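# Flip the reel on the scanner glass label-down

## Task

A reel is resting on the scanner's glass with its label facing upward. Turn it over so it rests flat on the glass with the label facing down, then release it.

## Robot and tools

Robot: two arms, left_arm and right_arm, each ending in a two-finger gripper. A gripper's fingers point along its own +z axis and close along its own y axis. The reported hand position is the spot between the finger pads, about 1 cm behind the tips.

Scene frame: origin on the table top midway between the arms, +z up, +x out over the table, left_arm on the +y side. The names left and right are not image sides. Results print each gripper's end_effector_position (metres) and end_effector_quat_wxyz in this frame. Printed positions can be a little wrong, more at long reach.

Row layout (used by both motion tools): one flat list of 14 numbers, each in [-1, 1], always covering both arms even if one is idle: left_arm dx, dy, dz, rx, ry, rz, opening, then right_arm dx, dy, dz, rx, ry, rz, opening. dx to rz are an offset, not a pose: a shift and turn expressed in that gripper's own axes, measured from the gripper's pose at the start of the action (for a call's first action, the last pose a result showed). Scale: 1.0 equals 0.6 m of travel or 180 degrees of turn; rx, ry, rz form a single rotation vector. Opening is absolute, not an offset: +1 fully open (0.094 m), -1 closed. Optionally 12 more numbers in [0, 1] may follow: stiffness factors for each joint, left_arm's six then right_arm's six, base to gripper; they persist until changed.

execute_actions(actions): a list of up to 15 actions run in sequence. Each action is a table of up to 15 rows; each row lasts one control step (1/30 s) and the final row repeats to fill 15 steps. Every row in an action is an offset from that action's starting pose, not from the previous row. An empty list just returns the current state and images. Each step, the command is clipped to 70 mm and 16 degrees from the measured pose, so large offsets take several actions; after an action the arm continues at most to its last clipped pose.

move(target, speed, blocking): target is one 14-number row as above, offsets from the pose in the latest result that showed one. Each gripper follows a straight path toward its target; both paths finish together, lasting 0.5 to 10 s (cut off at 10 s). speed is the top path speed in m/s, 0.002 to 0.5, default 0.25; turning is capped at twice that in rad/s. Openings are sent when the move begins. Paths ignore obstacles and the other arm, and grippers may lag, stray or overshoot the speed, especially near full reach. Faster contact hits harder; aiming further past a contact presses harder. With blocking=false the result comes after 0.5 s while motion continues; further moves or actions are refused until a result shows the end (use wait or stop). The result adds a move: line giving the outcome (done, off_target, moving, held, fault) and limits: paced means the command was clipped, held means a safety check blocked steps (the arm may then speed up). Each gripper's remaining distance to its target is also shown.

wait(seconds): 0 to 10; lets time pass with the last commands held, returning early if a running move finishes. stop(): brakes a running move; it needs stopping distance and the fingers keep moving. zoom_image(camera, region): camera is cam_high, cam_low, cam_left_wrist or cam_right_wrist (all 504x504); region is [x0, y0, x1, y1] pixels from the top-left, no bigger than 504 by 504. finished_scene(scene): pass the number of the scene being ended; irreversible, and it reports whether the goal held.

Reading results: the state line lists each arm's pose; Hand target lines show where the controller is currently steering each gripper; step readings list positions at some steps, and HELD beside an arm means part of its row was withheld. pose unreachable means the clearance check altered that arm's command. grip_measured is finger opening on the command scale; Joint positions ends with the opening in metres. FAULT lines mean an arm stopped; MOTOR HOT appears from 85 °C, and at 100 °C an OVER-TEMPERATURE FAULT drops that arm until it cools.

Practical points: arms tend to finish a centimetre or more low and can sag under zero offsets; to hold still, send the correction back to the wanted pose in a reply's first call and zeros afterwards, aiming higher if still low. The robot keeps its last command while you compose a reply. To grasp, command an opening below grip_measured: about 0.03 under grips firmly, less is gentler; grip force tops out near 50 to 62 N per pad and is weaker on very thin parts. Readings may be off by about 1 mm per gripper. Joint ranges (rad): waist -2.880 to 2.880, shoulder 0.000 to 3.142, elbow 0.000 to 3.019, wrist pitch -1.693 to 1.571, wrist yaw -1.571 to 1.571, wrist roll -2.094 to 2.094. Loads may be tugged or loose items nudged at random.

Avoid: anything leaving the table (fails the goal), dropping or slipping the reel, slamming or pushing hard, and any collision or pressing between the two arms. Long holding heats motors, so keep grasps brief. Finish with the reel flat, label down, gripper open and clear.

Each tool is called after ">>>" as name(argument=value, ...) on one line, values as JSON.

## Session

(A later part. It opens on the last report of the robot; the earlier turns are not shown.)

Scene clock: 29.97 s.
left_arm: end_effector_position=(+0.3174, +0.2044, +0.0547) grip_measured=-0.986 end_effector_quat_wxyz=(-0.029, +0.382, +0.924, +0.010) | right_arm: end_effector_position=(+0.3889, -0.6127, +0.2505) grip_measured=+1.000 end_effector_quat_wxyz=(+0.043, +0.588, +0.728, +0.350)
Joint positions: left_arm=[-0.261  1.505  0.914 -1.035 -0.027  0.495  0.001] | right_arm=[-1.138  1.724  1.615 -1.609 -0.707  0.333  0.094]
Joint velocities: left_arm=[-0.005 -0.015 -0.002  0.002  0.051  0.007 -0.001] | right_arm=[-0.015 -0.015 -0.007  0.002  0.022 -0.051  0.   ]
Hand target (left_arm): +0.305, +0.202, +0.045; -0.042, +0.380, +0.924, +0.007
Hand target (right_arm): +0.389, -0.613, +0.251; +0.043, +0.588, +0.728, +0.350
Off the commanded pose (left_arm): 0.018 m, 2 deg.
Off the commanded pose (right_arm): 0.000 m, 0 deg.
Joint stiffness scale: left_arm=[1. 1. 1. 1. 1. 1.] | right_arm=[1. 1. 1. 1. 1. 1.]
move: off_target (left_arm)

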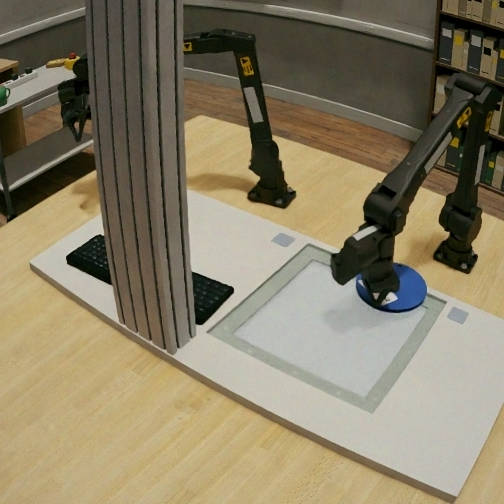

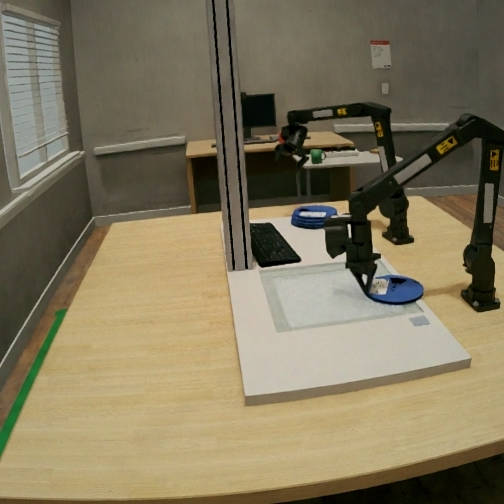

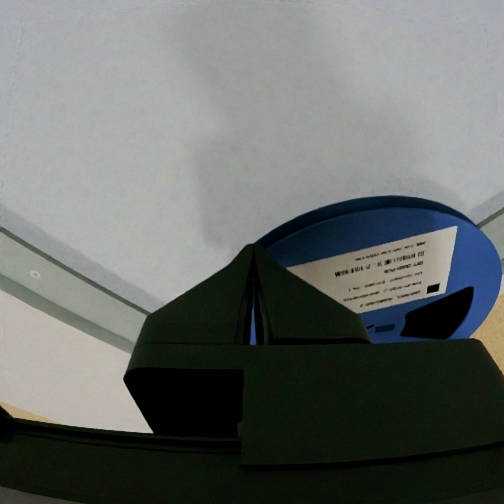

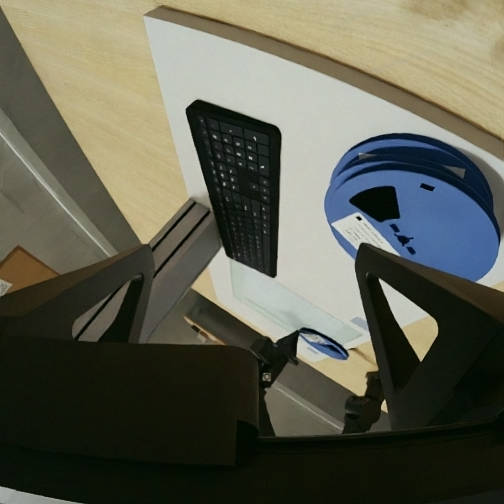

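>>> move(target=[0.03,-0.03,0.01,0,0,0,-1,0.908,-0.475,0.357,-0.262,0.08,-0.169,-0.2])

Scene clock: 35.00 s.
left_arm: end_effector_position=(+0.3002, +0.2074, +0.0556) grip_measured=-0.986 end_effector_quat_wxyz=(-0.023, +0.383, +0.924, +0.011) | right_arm: end_effector_position=(+0.1861, -0.2269, +0.1551) grip_measured=-0.198 end_effector_quat_wxyz=(+0.182, +0.412, +0.683, +0.576)
Joint positions: left_arm=[-0.267  1.453  0.86  -1.021 -0.027  0.492  0.001] | right_arm=[-1.161  0.667  0.261 -1.637 -1.262 -0.257  0.038]
Joint velocities: left_arm=[-0.005 -0.015  0.012  0.017 -0.007 -0.139 -0.   ] | right_arm=[ 0.005 -0.005 -0.002 -0.002 -0.022 -0.022  0.   ]
Hand target (left_arm): +0.292, +0.205, +0.051; -0.029, +0.381, +0.924, +0.010
Hand target (right_arm): +0.190, -0.232, +0.161; +0.190, +0.408, +0.686, +0.572
Off the commanded pose (left_arm): 0.011 m, 1 deg.
Off the commanded pose (right_arm): 0.205 m, 21 deg; position and orientation clipped at the last step of the last action.
Joint stiffness scale: left_arm=[1. 1. 1. 1. 1. 1.] | right_arm=[1. 1. 1. 1. 1. 1.]
move: held (right_arm), off_target (left_arm); limits=paced,held; held on 31 of 88 steps (right_arm), including the last (right_arm)
pose unreachable (right arm): on one or more control steps of this call, first in action 0 (counted from 0), this arm could not follow its commanded pose, so it was not sent that pose on those steps. On the call's last step it was still not sent that pose. It may still have moved: this result reports where it is.
cause: the commanded pose would bring two parts of the arm too close to each other (its upper arm (the part past joint 2) and its gripper housing, with joints 3 (elbow) to 6 (wrist roll) between them).

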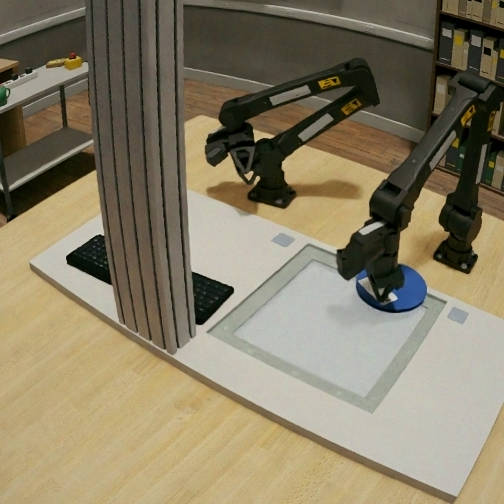

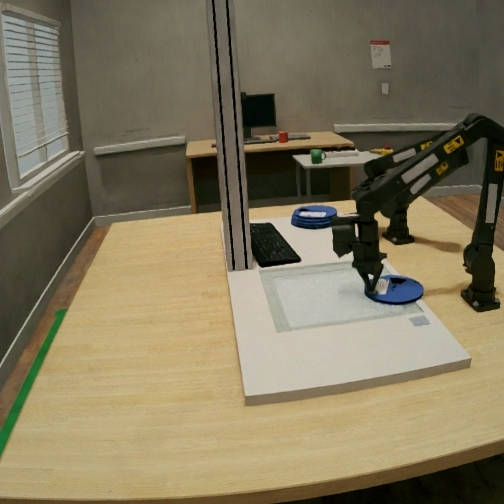

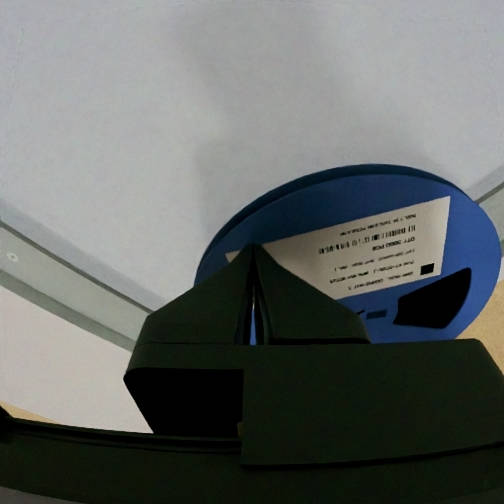

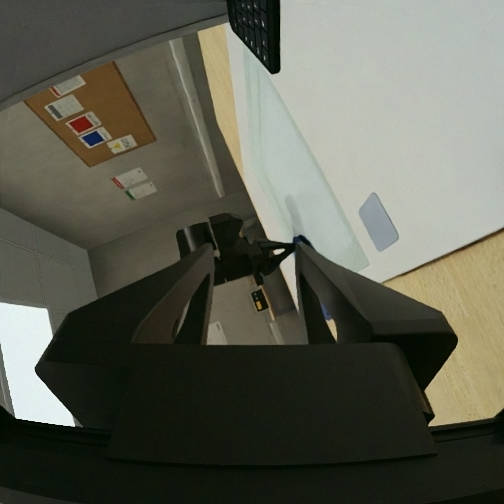

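>>> move(target=[0,0,0,0,0,0,-1,-0.11,0.167,0.206,0.411,0.13,-0.294,-0.2])

>>> move(target=[0,0,0,0,0,0,-1,0.3,0.35,0,0,0,-0.25,-0.2])

Scene clock: 39.73 s.
left_arm: end_effector_position=(+0.3002, +0.2074, +0.0556) grip_measured=-0.986 end_effector_quat_wxyz=(-0.023, +0.383, +0.924, +0.011) | right_arm: end_effector_position=(+0.3374, -0.2055, +0.1856) grip_measured=-0.198 end_effector_quat_wxyz=(-0.013, +0.017, +1.000, +0.008)
Joint positions: left_arm=[-0.267  1.453  0.86  -1.021 -0.027  0.492  0.001] | right_arm=[ 0.009  1.227  1.019 -1.385 -0.022  0.209  0.038]
Joint velocities: left_arm=[-0.015 -0.015 -0.017 -0.007 -0.007 -0.051 -0.   ] | right_arm=[ 0.005  0.005 -0.002  0.012 -0.007 -0.095 -0.   ]
Hand target (left_arm): +0.300, +0.207, +0.056; -0.023, +0.383, +0.924, +0.011
Hand target (right_arm): +0.351, -0.201, +0.205; +0.009, +0.003, +1.000, +0.010
Off the commanded pose (left_arm): 0.000 m, 0 deg.
Off the commanded pose (right_arm): 0.020 m, 3 deg.
Joint stiffness scale: left_arm=[1. 1. 1. 1. 1. 1.] | right_arm=[1. 1. 1. 1. 1. 1.]
move: off_target (right_arm)

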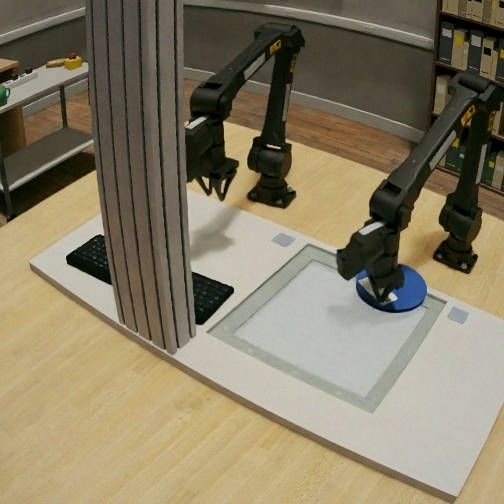

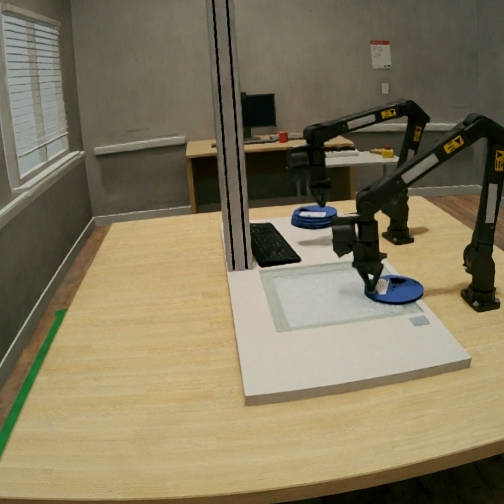

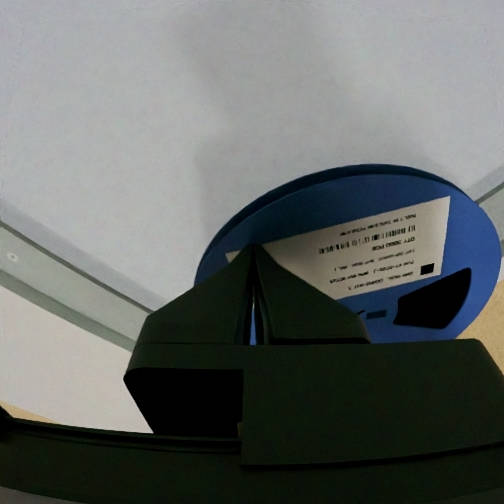

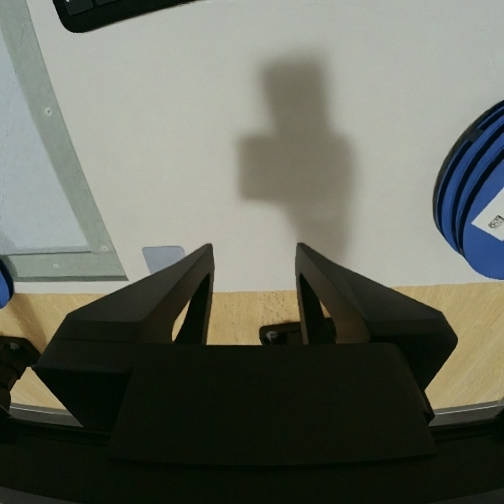

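Scene clock: 41.70 s.
left_arm: end_effector_position=(+0.3002, +0.2074, +0.0556) grip_measured=-0.986 end_effector_quat_wxyz=(-0.023, +0.383, +0.924, +0.011) | right_arm: end_effector_position=(+0.1544, -0.0078, +0.1778) grip_measured=-0.198 end_effector_quat_wxyz=(-0.034, -0.373, +0.927, +0.004)
Joint positions: left_arm=[-0.267  1.453  0.86  -1.021 -0.027  0.492  0.001] | right_arm=[ 0.887  1.155  0.941 -1.404 -0.047  0.287  0.038]
Joint velocities: left_arm=[-0.015 -0.005 -0.007 -0.002 -0.066  0.037 -0.   ] | right_arm=[-0.015 -0.015  0.017 -0.012 -0.037 -0.037  0.   ]
Hand target (left_arm): +0.300, +0.207, +0.056; -0.023, +0.383, +0.924, +0.011
Hand target (right_arm): +0.163, +0.010, +0.198; -0.010, -0.368, +0.930, +0.024
Off the commanded pose (left_arm): 0.000 m, 0 deg.
Off the commanded pose (right_arm): 0.026 m, 3 deg.
Joint stiffness scale: left_arm=[1. 1. 1. 1. 1. 1.] | right_arm=[1. 1. 1. 1. 1. 1.]
move: off_target (right_arm)

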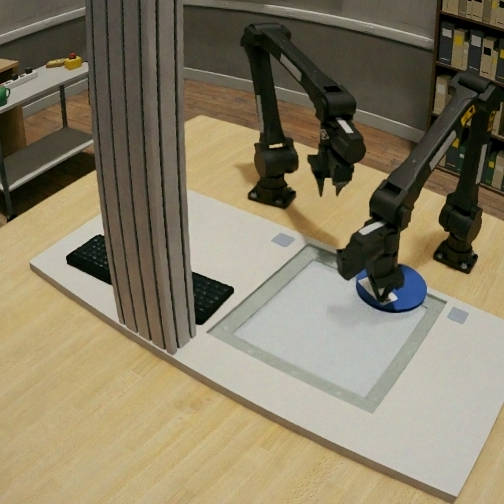

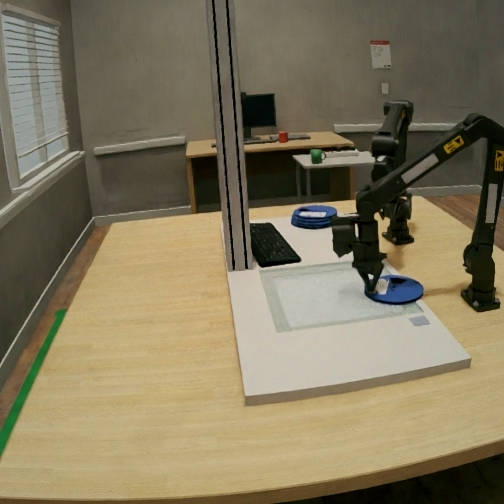

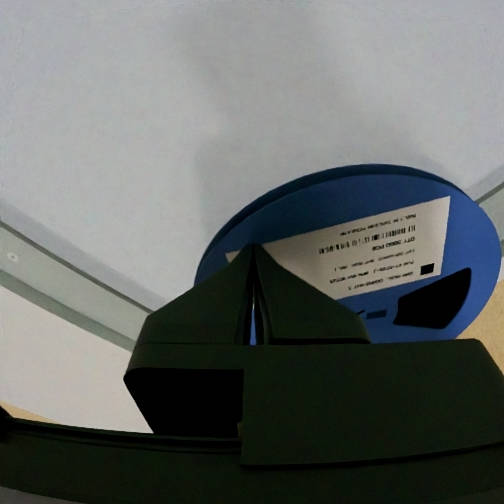

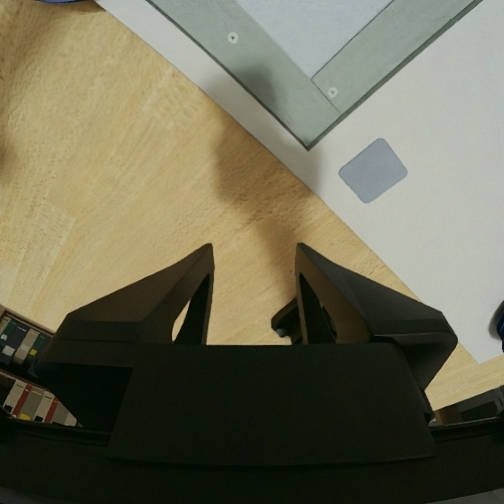

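>>> move(target=[0,0,0,0,0,0,-1,-0.07,0.18,0.13,0,-0.5,0,-0.2])

>>> move(target=[0,0,0,0,0,0,-1,0,0,0,0,0,0.5,-0.2], speed=0.4)

Scene clock: 46.40 s.
left_arm: end_effector_position=(+0.3002, +0.2074, +0.0556) grip_measured=-0.986 end_effector_quat_wxyz=(-0.023, +0.383, +0.924, +0.011) | right_arm: end_effector_position=(+0.1058, +0.0942, +0.1037) grip_measured=-0.198 end_effector_quat_wxyz=(+0.623, -0.247, +0.690, +0.274)
Joint positions: left_arm=[-0.267  1.453  0.86  -1.021 -0.027  0.492  0.001] | right_arm=[1.55  1.637 0.215 1.294 0.956 0.176 0.038]
Joint velocities: left_arm=[-0.005 -0.005 -0.022  0.007  0.037  0.022 -0.001] | right_arm=[ 0.005 -0.005  0.007  0.007 -0.022 -0.066  0.001]
Hand target (left_arm): +0.300, +0.207, +0.056; -0.023, +0.383, +0.924, +0.011
Hand target (right_arm): +0.102, +0.094, +0.103; +0.625, -0.256, +0.685, +0.273
Off the commanded pose (left_arm): 0.000 m, 0 deg.
Off the commanded pose (right_arm): 0.005 m, 2 deg.
Joint stiffness scale: left_arm=[1. 1. 1. 1. 1. 1.] | right_arm=[1. 1. 1. 1. 1. 1.]
move: done

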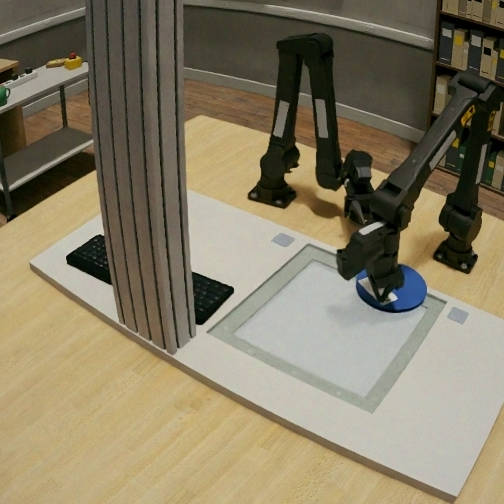

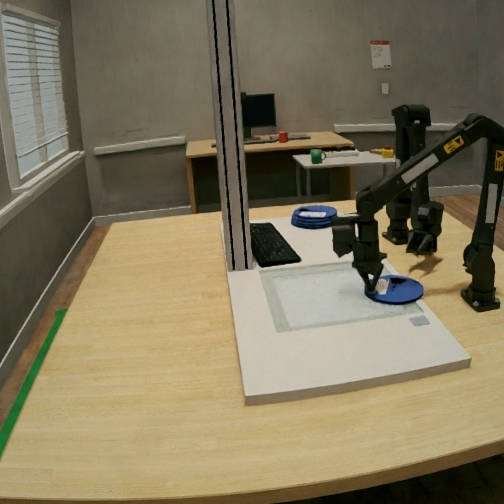

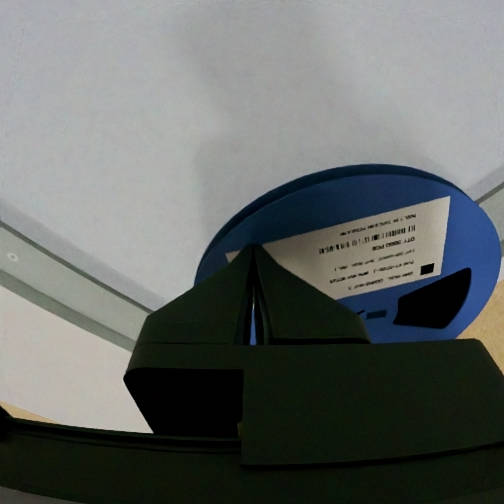

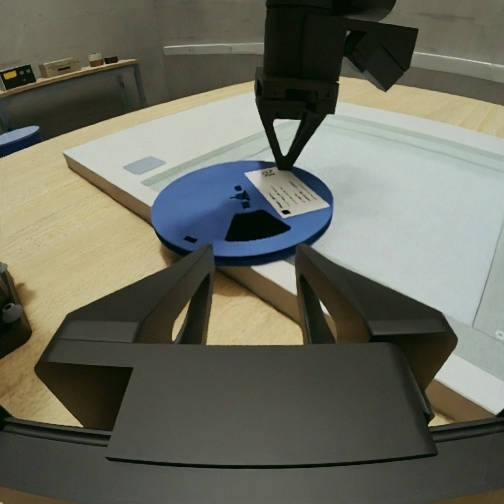

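Scene clock: 49.03 s.
left_arm: end_effector_position=(+0.3002, +0.2074, +0.0556) grip_measured=-0.986 end_effector_quat_wxyz=(-0.023, +0.383, +0.924, +0.011) | right_arm: end_effector_position=(+0.1058, +0.0941, +0.1016) grip_measured=-0.198 end_effector_quat_wxyz=(+0.254, +0.306, +0.667, +0.631)
Joint positions: left_arm=[-0.267  1.453  0.86  -1.021 -0.027  0.492  0.001] | right_arm=[1.55  1.648 0.215 1.301 0.956 1.726 0.038]
Joint velocities: left_arm=[-0.005 -0.015 -0.002 -0.042 -0.051  0.007 -0.   ] | right_arm=[ 0.015 -0.005  0.002 -0.046 -0.007 -0.022  0.   ]
Hand target (left_arm): +0.300, +0.207, +0.056; -0.023, +0.383, +0.924, +0.011
Hand target (right_arm): +0.106, +0.094, +0.104; +0.247, +0.313, +0.662, +0.634
Off the commanded pose (left_arm): 0.000 m, 0 deg.
Off the commanded pose (right_arm): 0.002 m, 1 deg.
Joint stiffness scale: left_arm=[1. 1. 1. 1. 1. 1.] | right_arm=[1. 1. 1. 1. 1. 1.]
move: done

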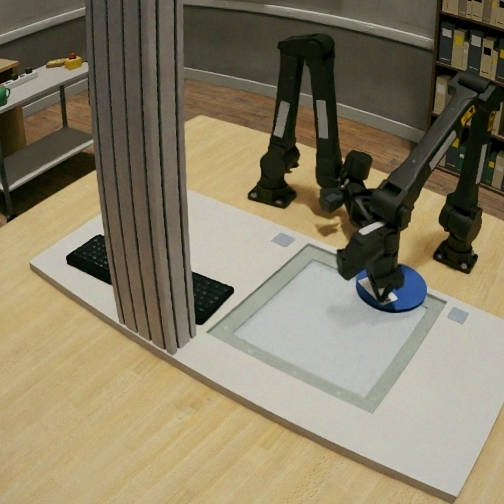

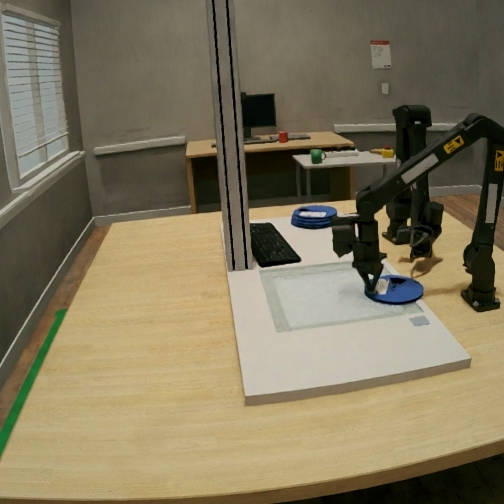

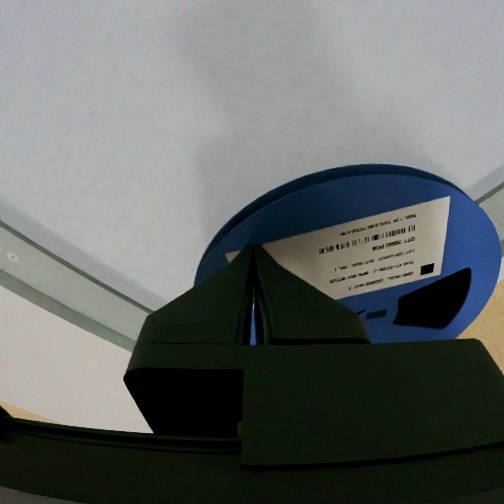

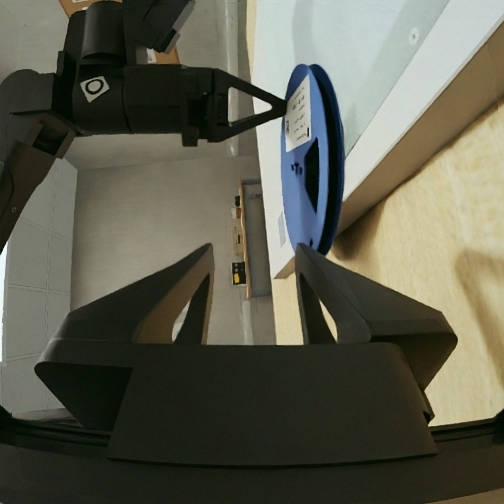

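>>> move(target=[0,0,0,0,0,0,-1,0.06,-0.1,0,0.05,0,0,-0.3], speed=0.08)

Scene clock: 50.83 s.
left_arm: end_effector_position=(+0.3002, +0.2074, +0.0556) grip_measured=-0.986 end_effector_quat_wxyz=(-0.023, +0.383, +0.924, +0.011) | right_arm: end_effector_position=(+0.0813, +0.1116, +0.0406) grip_measured=-0.298 end_effector_quat_wxyz=(+0.239, +0.319, +0.719, +0.569)
Joint positions: left_arm=[-0.267  1.453  0.86  -1.021 -0.027  0.492  0.001] | right_arm=[1.618 1.742 0.299 1.    0.982 1.967 0.033]
Joint velocities: left_arm=[-0.015 -0.005  0.002 -0.007  0.081 -0.007 -0.   ] | right_arm=[-0.005  0.015  0.002 -0.017 -0.037 -0.037 -0.   ]
Hand target (left_arm): +0.300, +0.207, +0.056; -0.023, +0.383, +0.924, +0.011
Hand target (right_arm): +0.076, +0.119, +0.043; +0.229, +0.325, +0.714, +0.576
Off the commanded pose (left_arm): 0.000 m, 0 deg.
Off the commanded pose (right_arm): 0.010 m, 2 deg.
Joint stiffness scale: left_arm=[1. 1. 1. 1. 1. 1.] | right_arm=[1. 1. 1. 1. 1. 1.]
move: done

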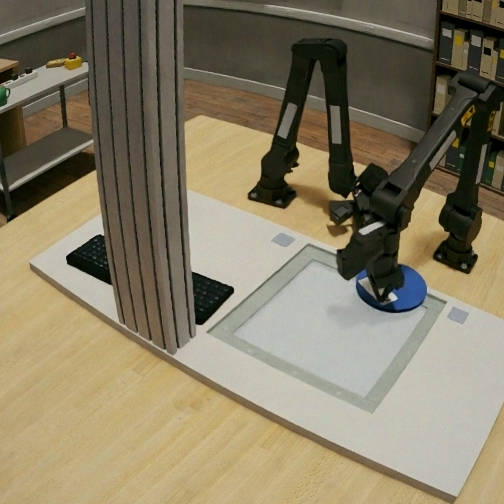

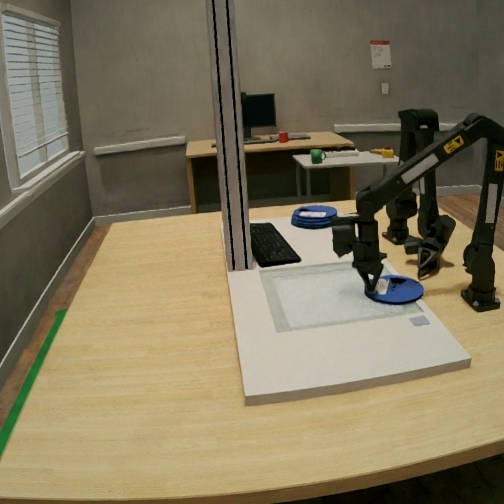

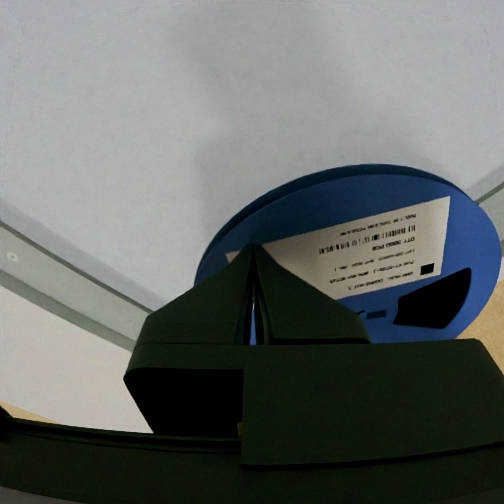

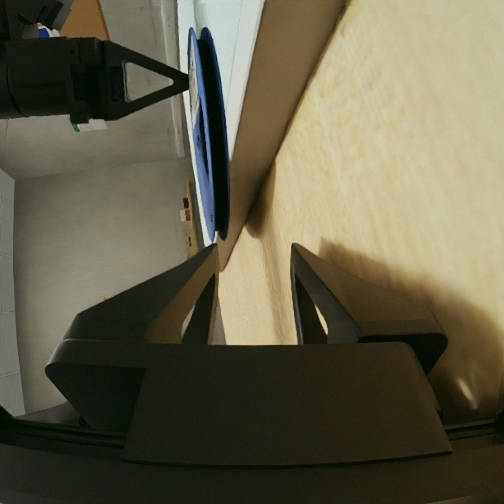

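Advance horizontally 8cm (tilt 14°), plus sag margin.

>>> move(target=[0,0,0,0,0,0,-1,0,0.04,0.13,0,0,0,-0.3], speed=0.05)

Scene clock: 53.40 s.
left_arm: end_effector_position=(+0.3002, +0.2074, +0.0556) grip_measured=-0.986 end_effector_quat_wxyz=(-0.023, +0.383, +0.924, +0.011) | right_arm: end_effector_position=(+0.1368, +0.1590, +0.0413) grip_measured=-0.298 end_effector_quat_wxyz=(+0.238, +0.318, +0.723, +0.564)
Joint positions: left_arm=[-0.267  1.453  0.86  -1.021 -0.027  0.492  0.001] | right_arm=[1.407 1.788 0.406 1.022 0.785 1.847 0.033]
Joint velocities: left_arm=[ 0.005 -0.005  0.007 -0.032 -0.022  0.037 -0.001] | right_arm=[-0.005 -0.015 -0.007 -0.017  0.022  0.022 -0.   ]
Hand target (left_arm): +0.300, +0.207, +0.056; -0.023, +0.383, +0.924, +0.011
Hand target (right_arm): +0.141, +0.167, +0.046; +0.241, +0.318, +0.718, +0.570
Off the commanded pose (left_arm): 0.000 m, 0 deg.
Off the commanded pose (right_arm): 0.010 m, 1 deg.
Joint stiffness scale: left_arm=[1. 1. 1. 1. 1. 1.] | right_arm=[1. 1. 1. 1. 1. 1.]
move: done

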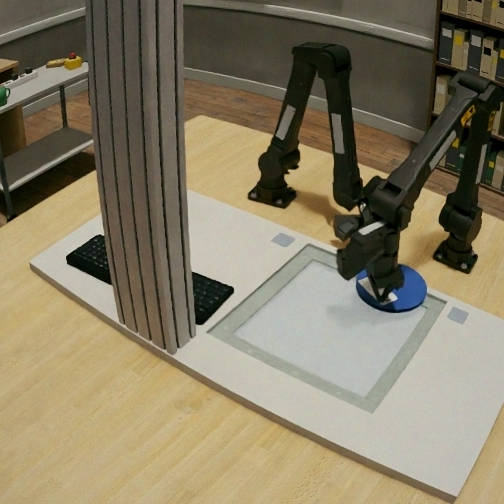

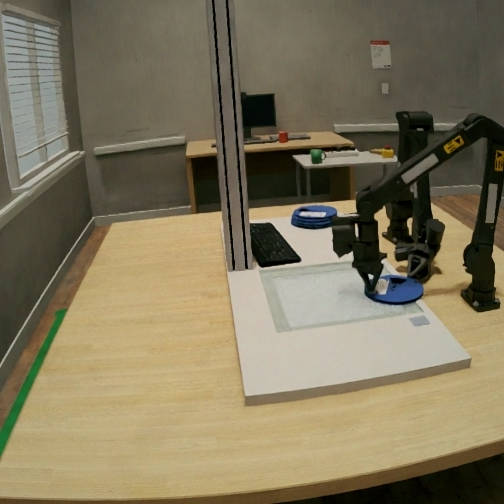

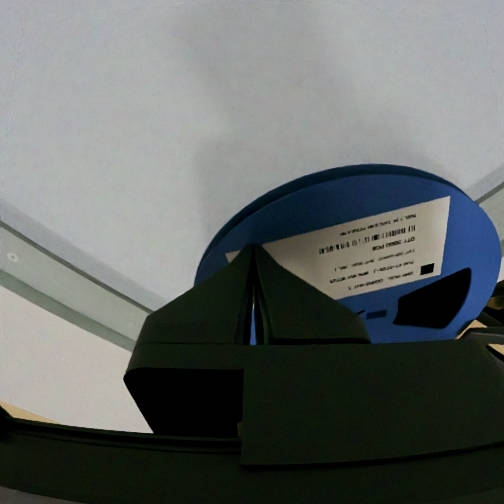

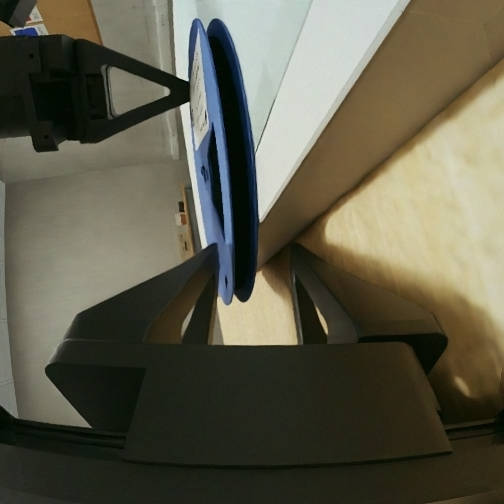

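Level out, raise slightly, advance.

>>> move(target=[0,0,0,0,0,0,-1,0,0.035,0.075,-0.05,0,0,-0.3], speed=0.04)

>>> move(target=[0,0,0,0,0,0,-1,0,0,0,0,0,0,-0.8])

>>> move(target=[0.3,0.3,-0.3,0,0,0,-1,0,0,0,0,0,0,-0.8])

Scene clock: 56.83 s.
left_arm: end_effector_position=(+0.3002, +0.2074, +0.0556) grip_measured=-0.986 end_effector_quat_wxyz=(-0.023, +0.383, +0.924, +0.011) | right_arm: end_effector_position=(+0.1439, +0.1882, +0.0510) grip_measured=-0.298 end_effector_quat_wxyz=(+0.236, +0.281, +0.690, +0.624)
Joint positions: left_arm=[-0.267  1.453  0.86  -1.021 -0.027  0.492  0.001] | right_arm=[1.372 1.931 0.457 1.329 0.712 1.692 0.033]
Joint velocities: left_arm=[-0.005 -0.005  0.012 -0.022  0.037 -0.022  0.   ] | right_arm=[-0.015  0.015  0.002 -0.007  0.066  0.022 -0.001]
Hand target (left_arm): +0.300, +0.207, +0.056; -0.023, +0.383, +0.924, +0.011
Hand target (right_arm): +0.171, +0.190, +0.051; +0.262, +0.298, +0.677, +0.619
Off the commanded pose (left_arm): 0.000 m, 0 deg.
Off the commanded pose (right_arm): 0.029 m, 4 deg.
Joint stiffness scale: left_arm=[1. 1. 1. 1. 1. 1.] | right_arm=[1. 1. 1. 1. 1. 1.]
move: off_target (right_arm)

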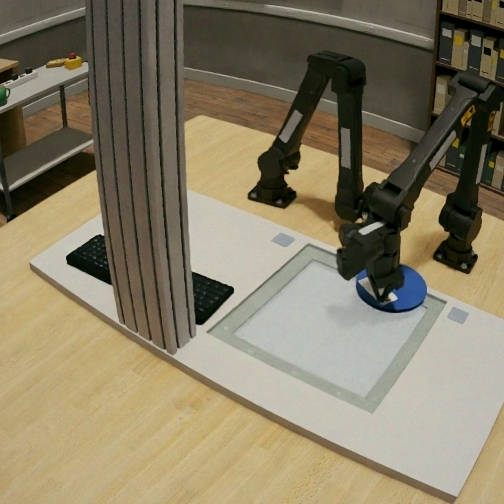

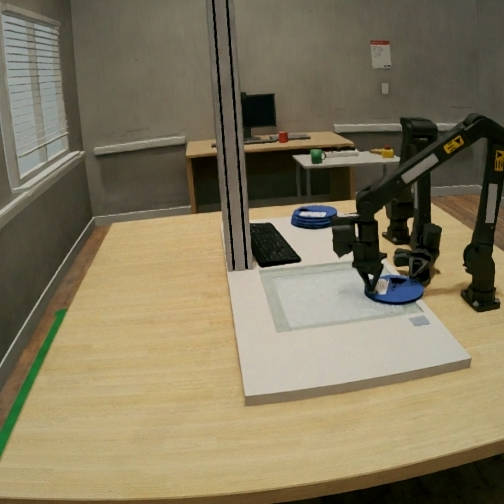

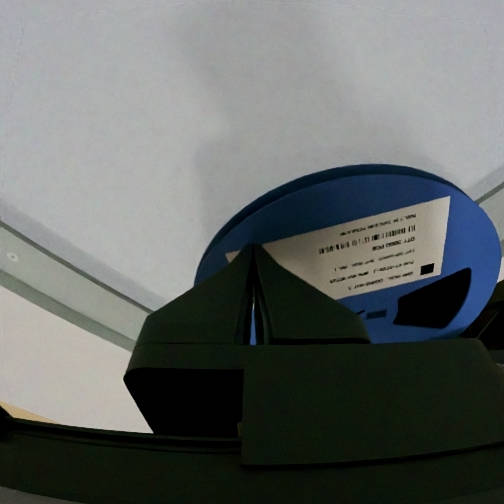

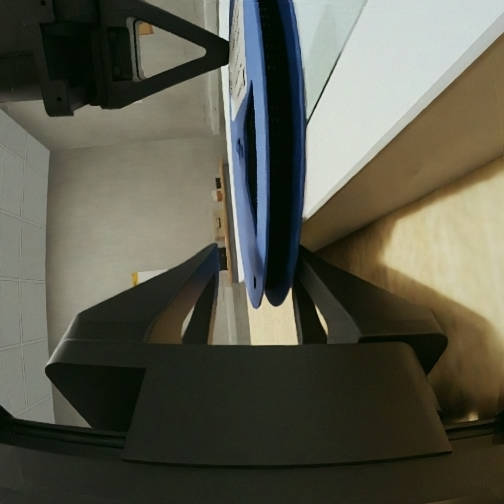

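Scene clock: 57.33 s.
left_arm: end_effector_position=(+0.3006, +0.2077, +0.0578) grip_measured=-0.986 end_effector_quat_wxyz=(-0.020, +0.383, +0.924, +0.013) | right_arm: end_effector_position=(+0.1428, +0.1890, +0.0535) grip_measured=-0.753 end_effector_quat_wxyz=(+0.232, +0.281, +0.687, +0.628)
Joint positions: left_arm=[-0.267  1.446  0.86  -1.022 -0.029  0.492  0.001] | right_arm=[1.373 1.928 0.457 1.336 0.708 1.694 0.012]
Joint velocities: left_arm=[-0.005  0.005 -0.007  0.002 -0.022  0.022  0.001] | right_arm=[ 0.015  0.005 -0.007  0.007 -0.022  0.066 -0.001]
Hand target (left_arm): +0.300, +0.207, +0.056; -0.023, +0.383, +0.924, +0.011
Hand target (right_arm): +0.144, +0.188, +0.051; +0.236, +0.281, +0.690, +0.624
Off the commanded pose (left_arm): 0.002 m, 0 deg.
Off the commanded pose (right_arm): 0.003 m, 1 deg.
Joint stiffness scale: left_arm=[1. 1. 1. 1. 1. 1.] | right_arm=[1. 1. 1. 1. 1. 1.]
move: done

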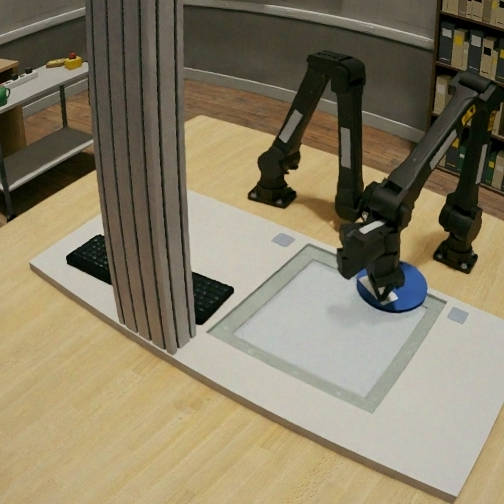

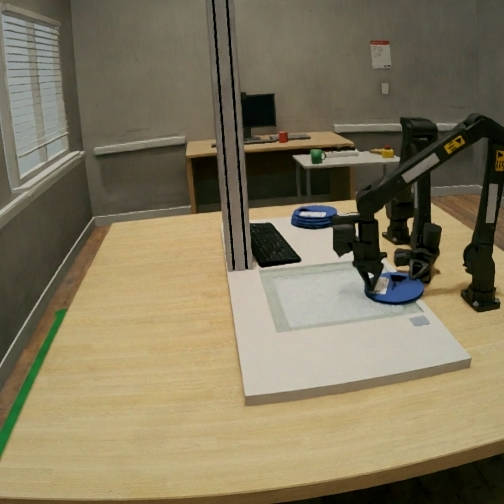

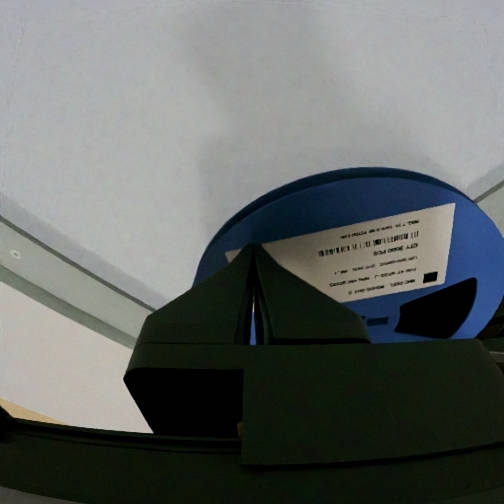

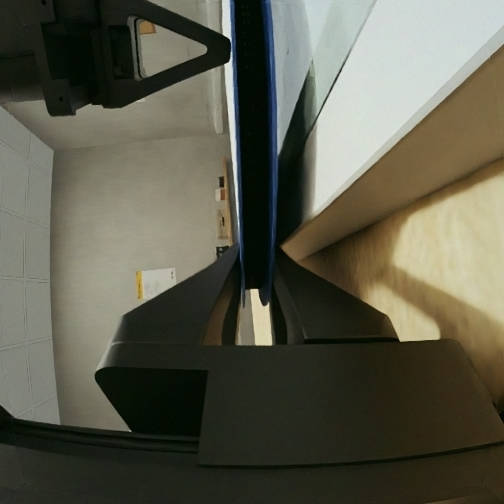

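Scene clock: 59.20 s.
left_arm: end_effector_position=(+0.2967, +0.4532, +0.2332) grip_measured=-0.986 end_effector_quat_wxyz=(-0.035, +0.375, +0.926, +0.008) | right_arm: end_effector_position=(+0.1428, +0.1891, +0.0539) grip_measured=-0.753 end_effector_quat_wxyz=(+0.232, +0.282, +0.687, +0.629)
Joint positions: left_arm=[ 0.417  1.322  1.228 -1.516 -0.061  1.158  0.001] | right_arm=[1.373 1.928 0.457 1.338 0.708 1.694 0.012]
Joint velocities: left_arm=[-0.005 -0.015  0.007 -0.007 -0.051  0.022  0.001] | right_arm=[ 0.005 -0.005 -0.007  0.007 -0.007 -0.022  0.   ]
Hand target (left_arm): +0.308, +0.458, +0.251; -0.022, +0.382, +0.924, +0.020
Hand target (right_arm): +0.143, +0.189, +0.054; +0.232, +0.281, +0.687, +0.628
Off the commanded pose (left_arm): 0.017 m, 2 deg.
Off the commanded pose (right_arm): 0.000 m, 0 deg.
Joint stiffness scale: left_arm=[1. 1. 1. 1. 1. 1.] | right_arm=[1. 1. 1. 1. 1. 1.]
move: off_target (left_arm)

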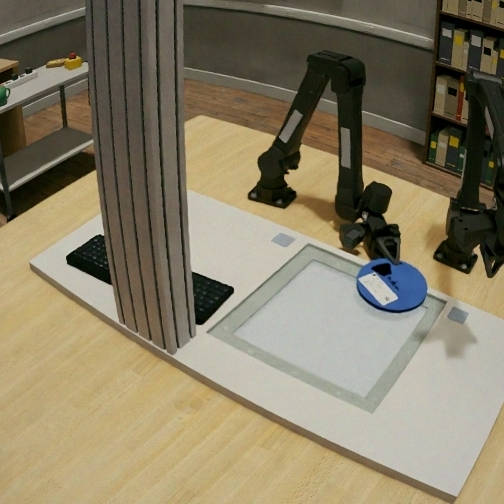

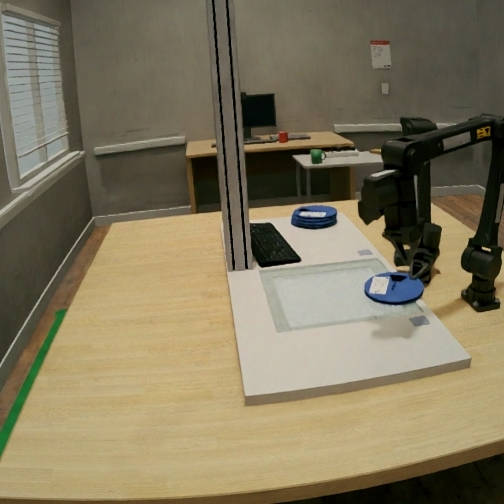

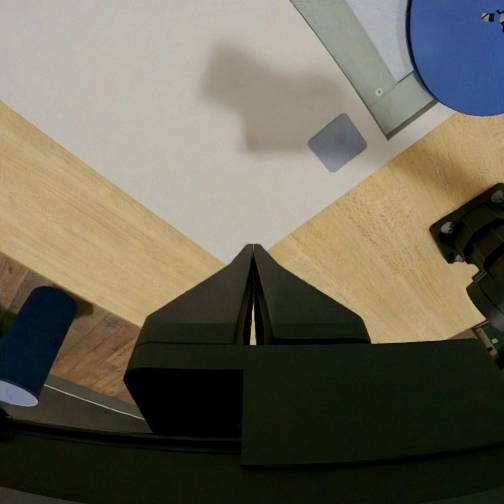

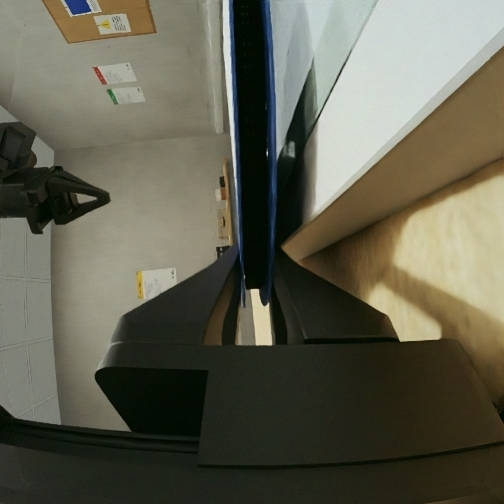

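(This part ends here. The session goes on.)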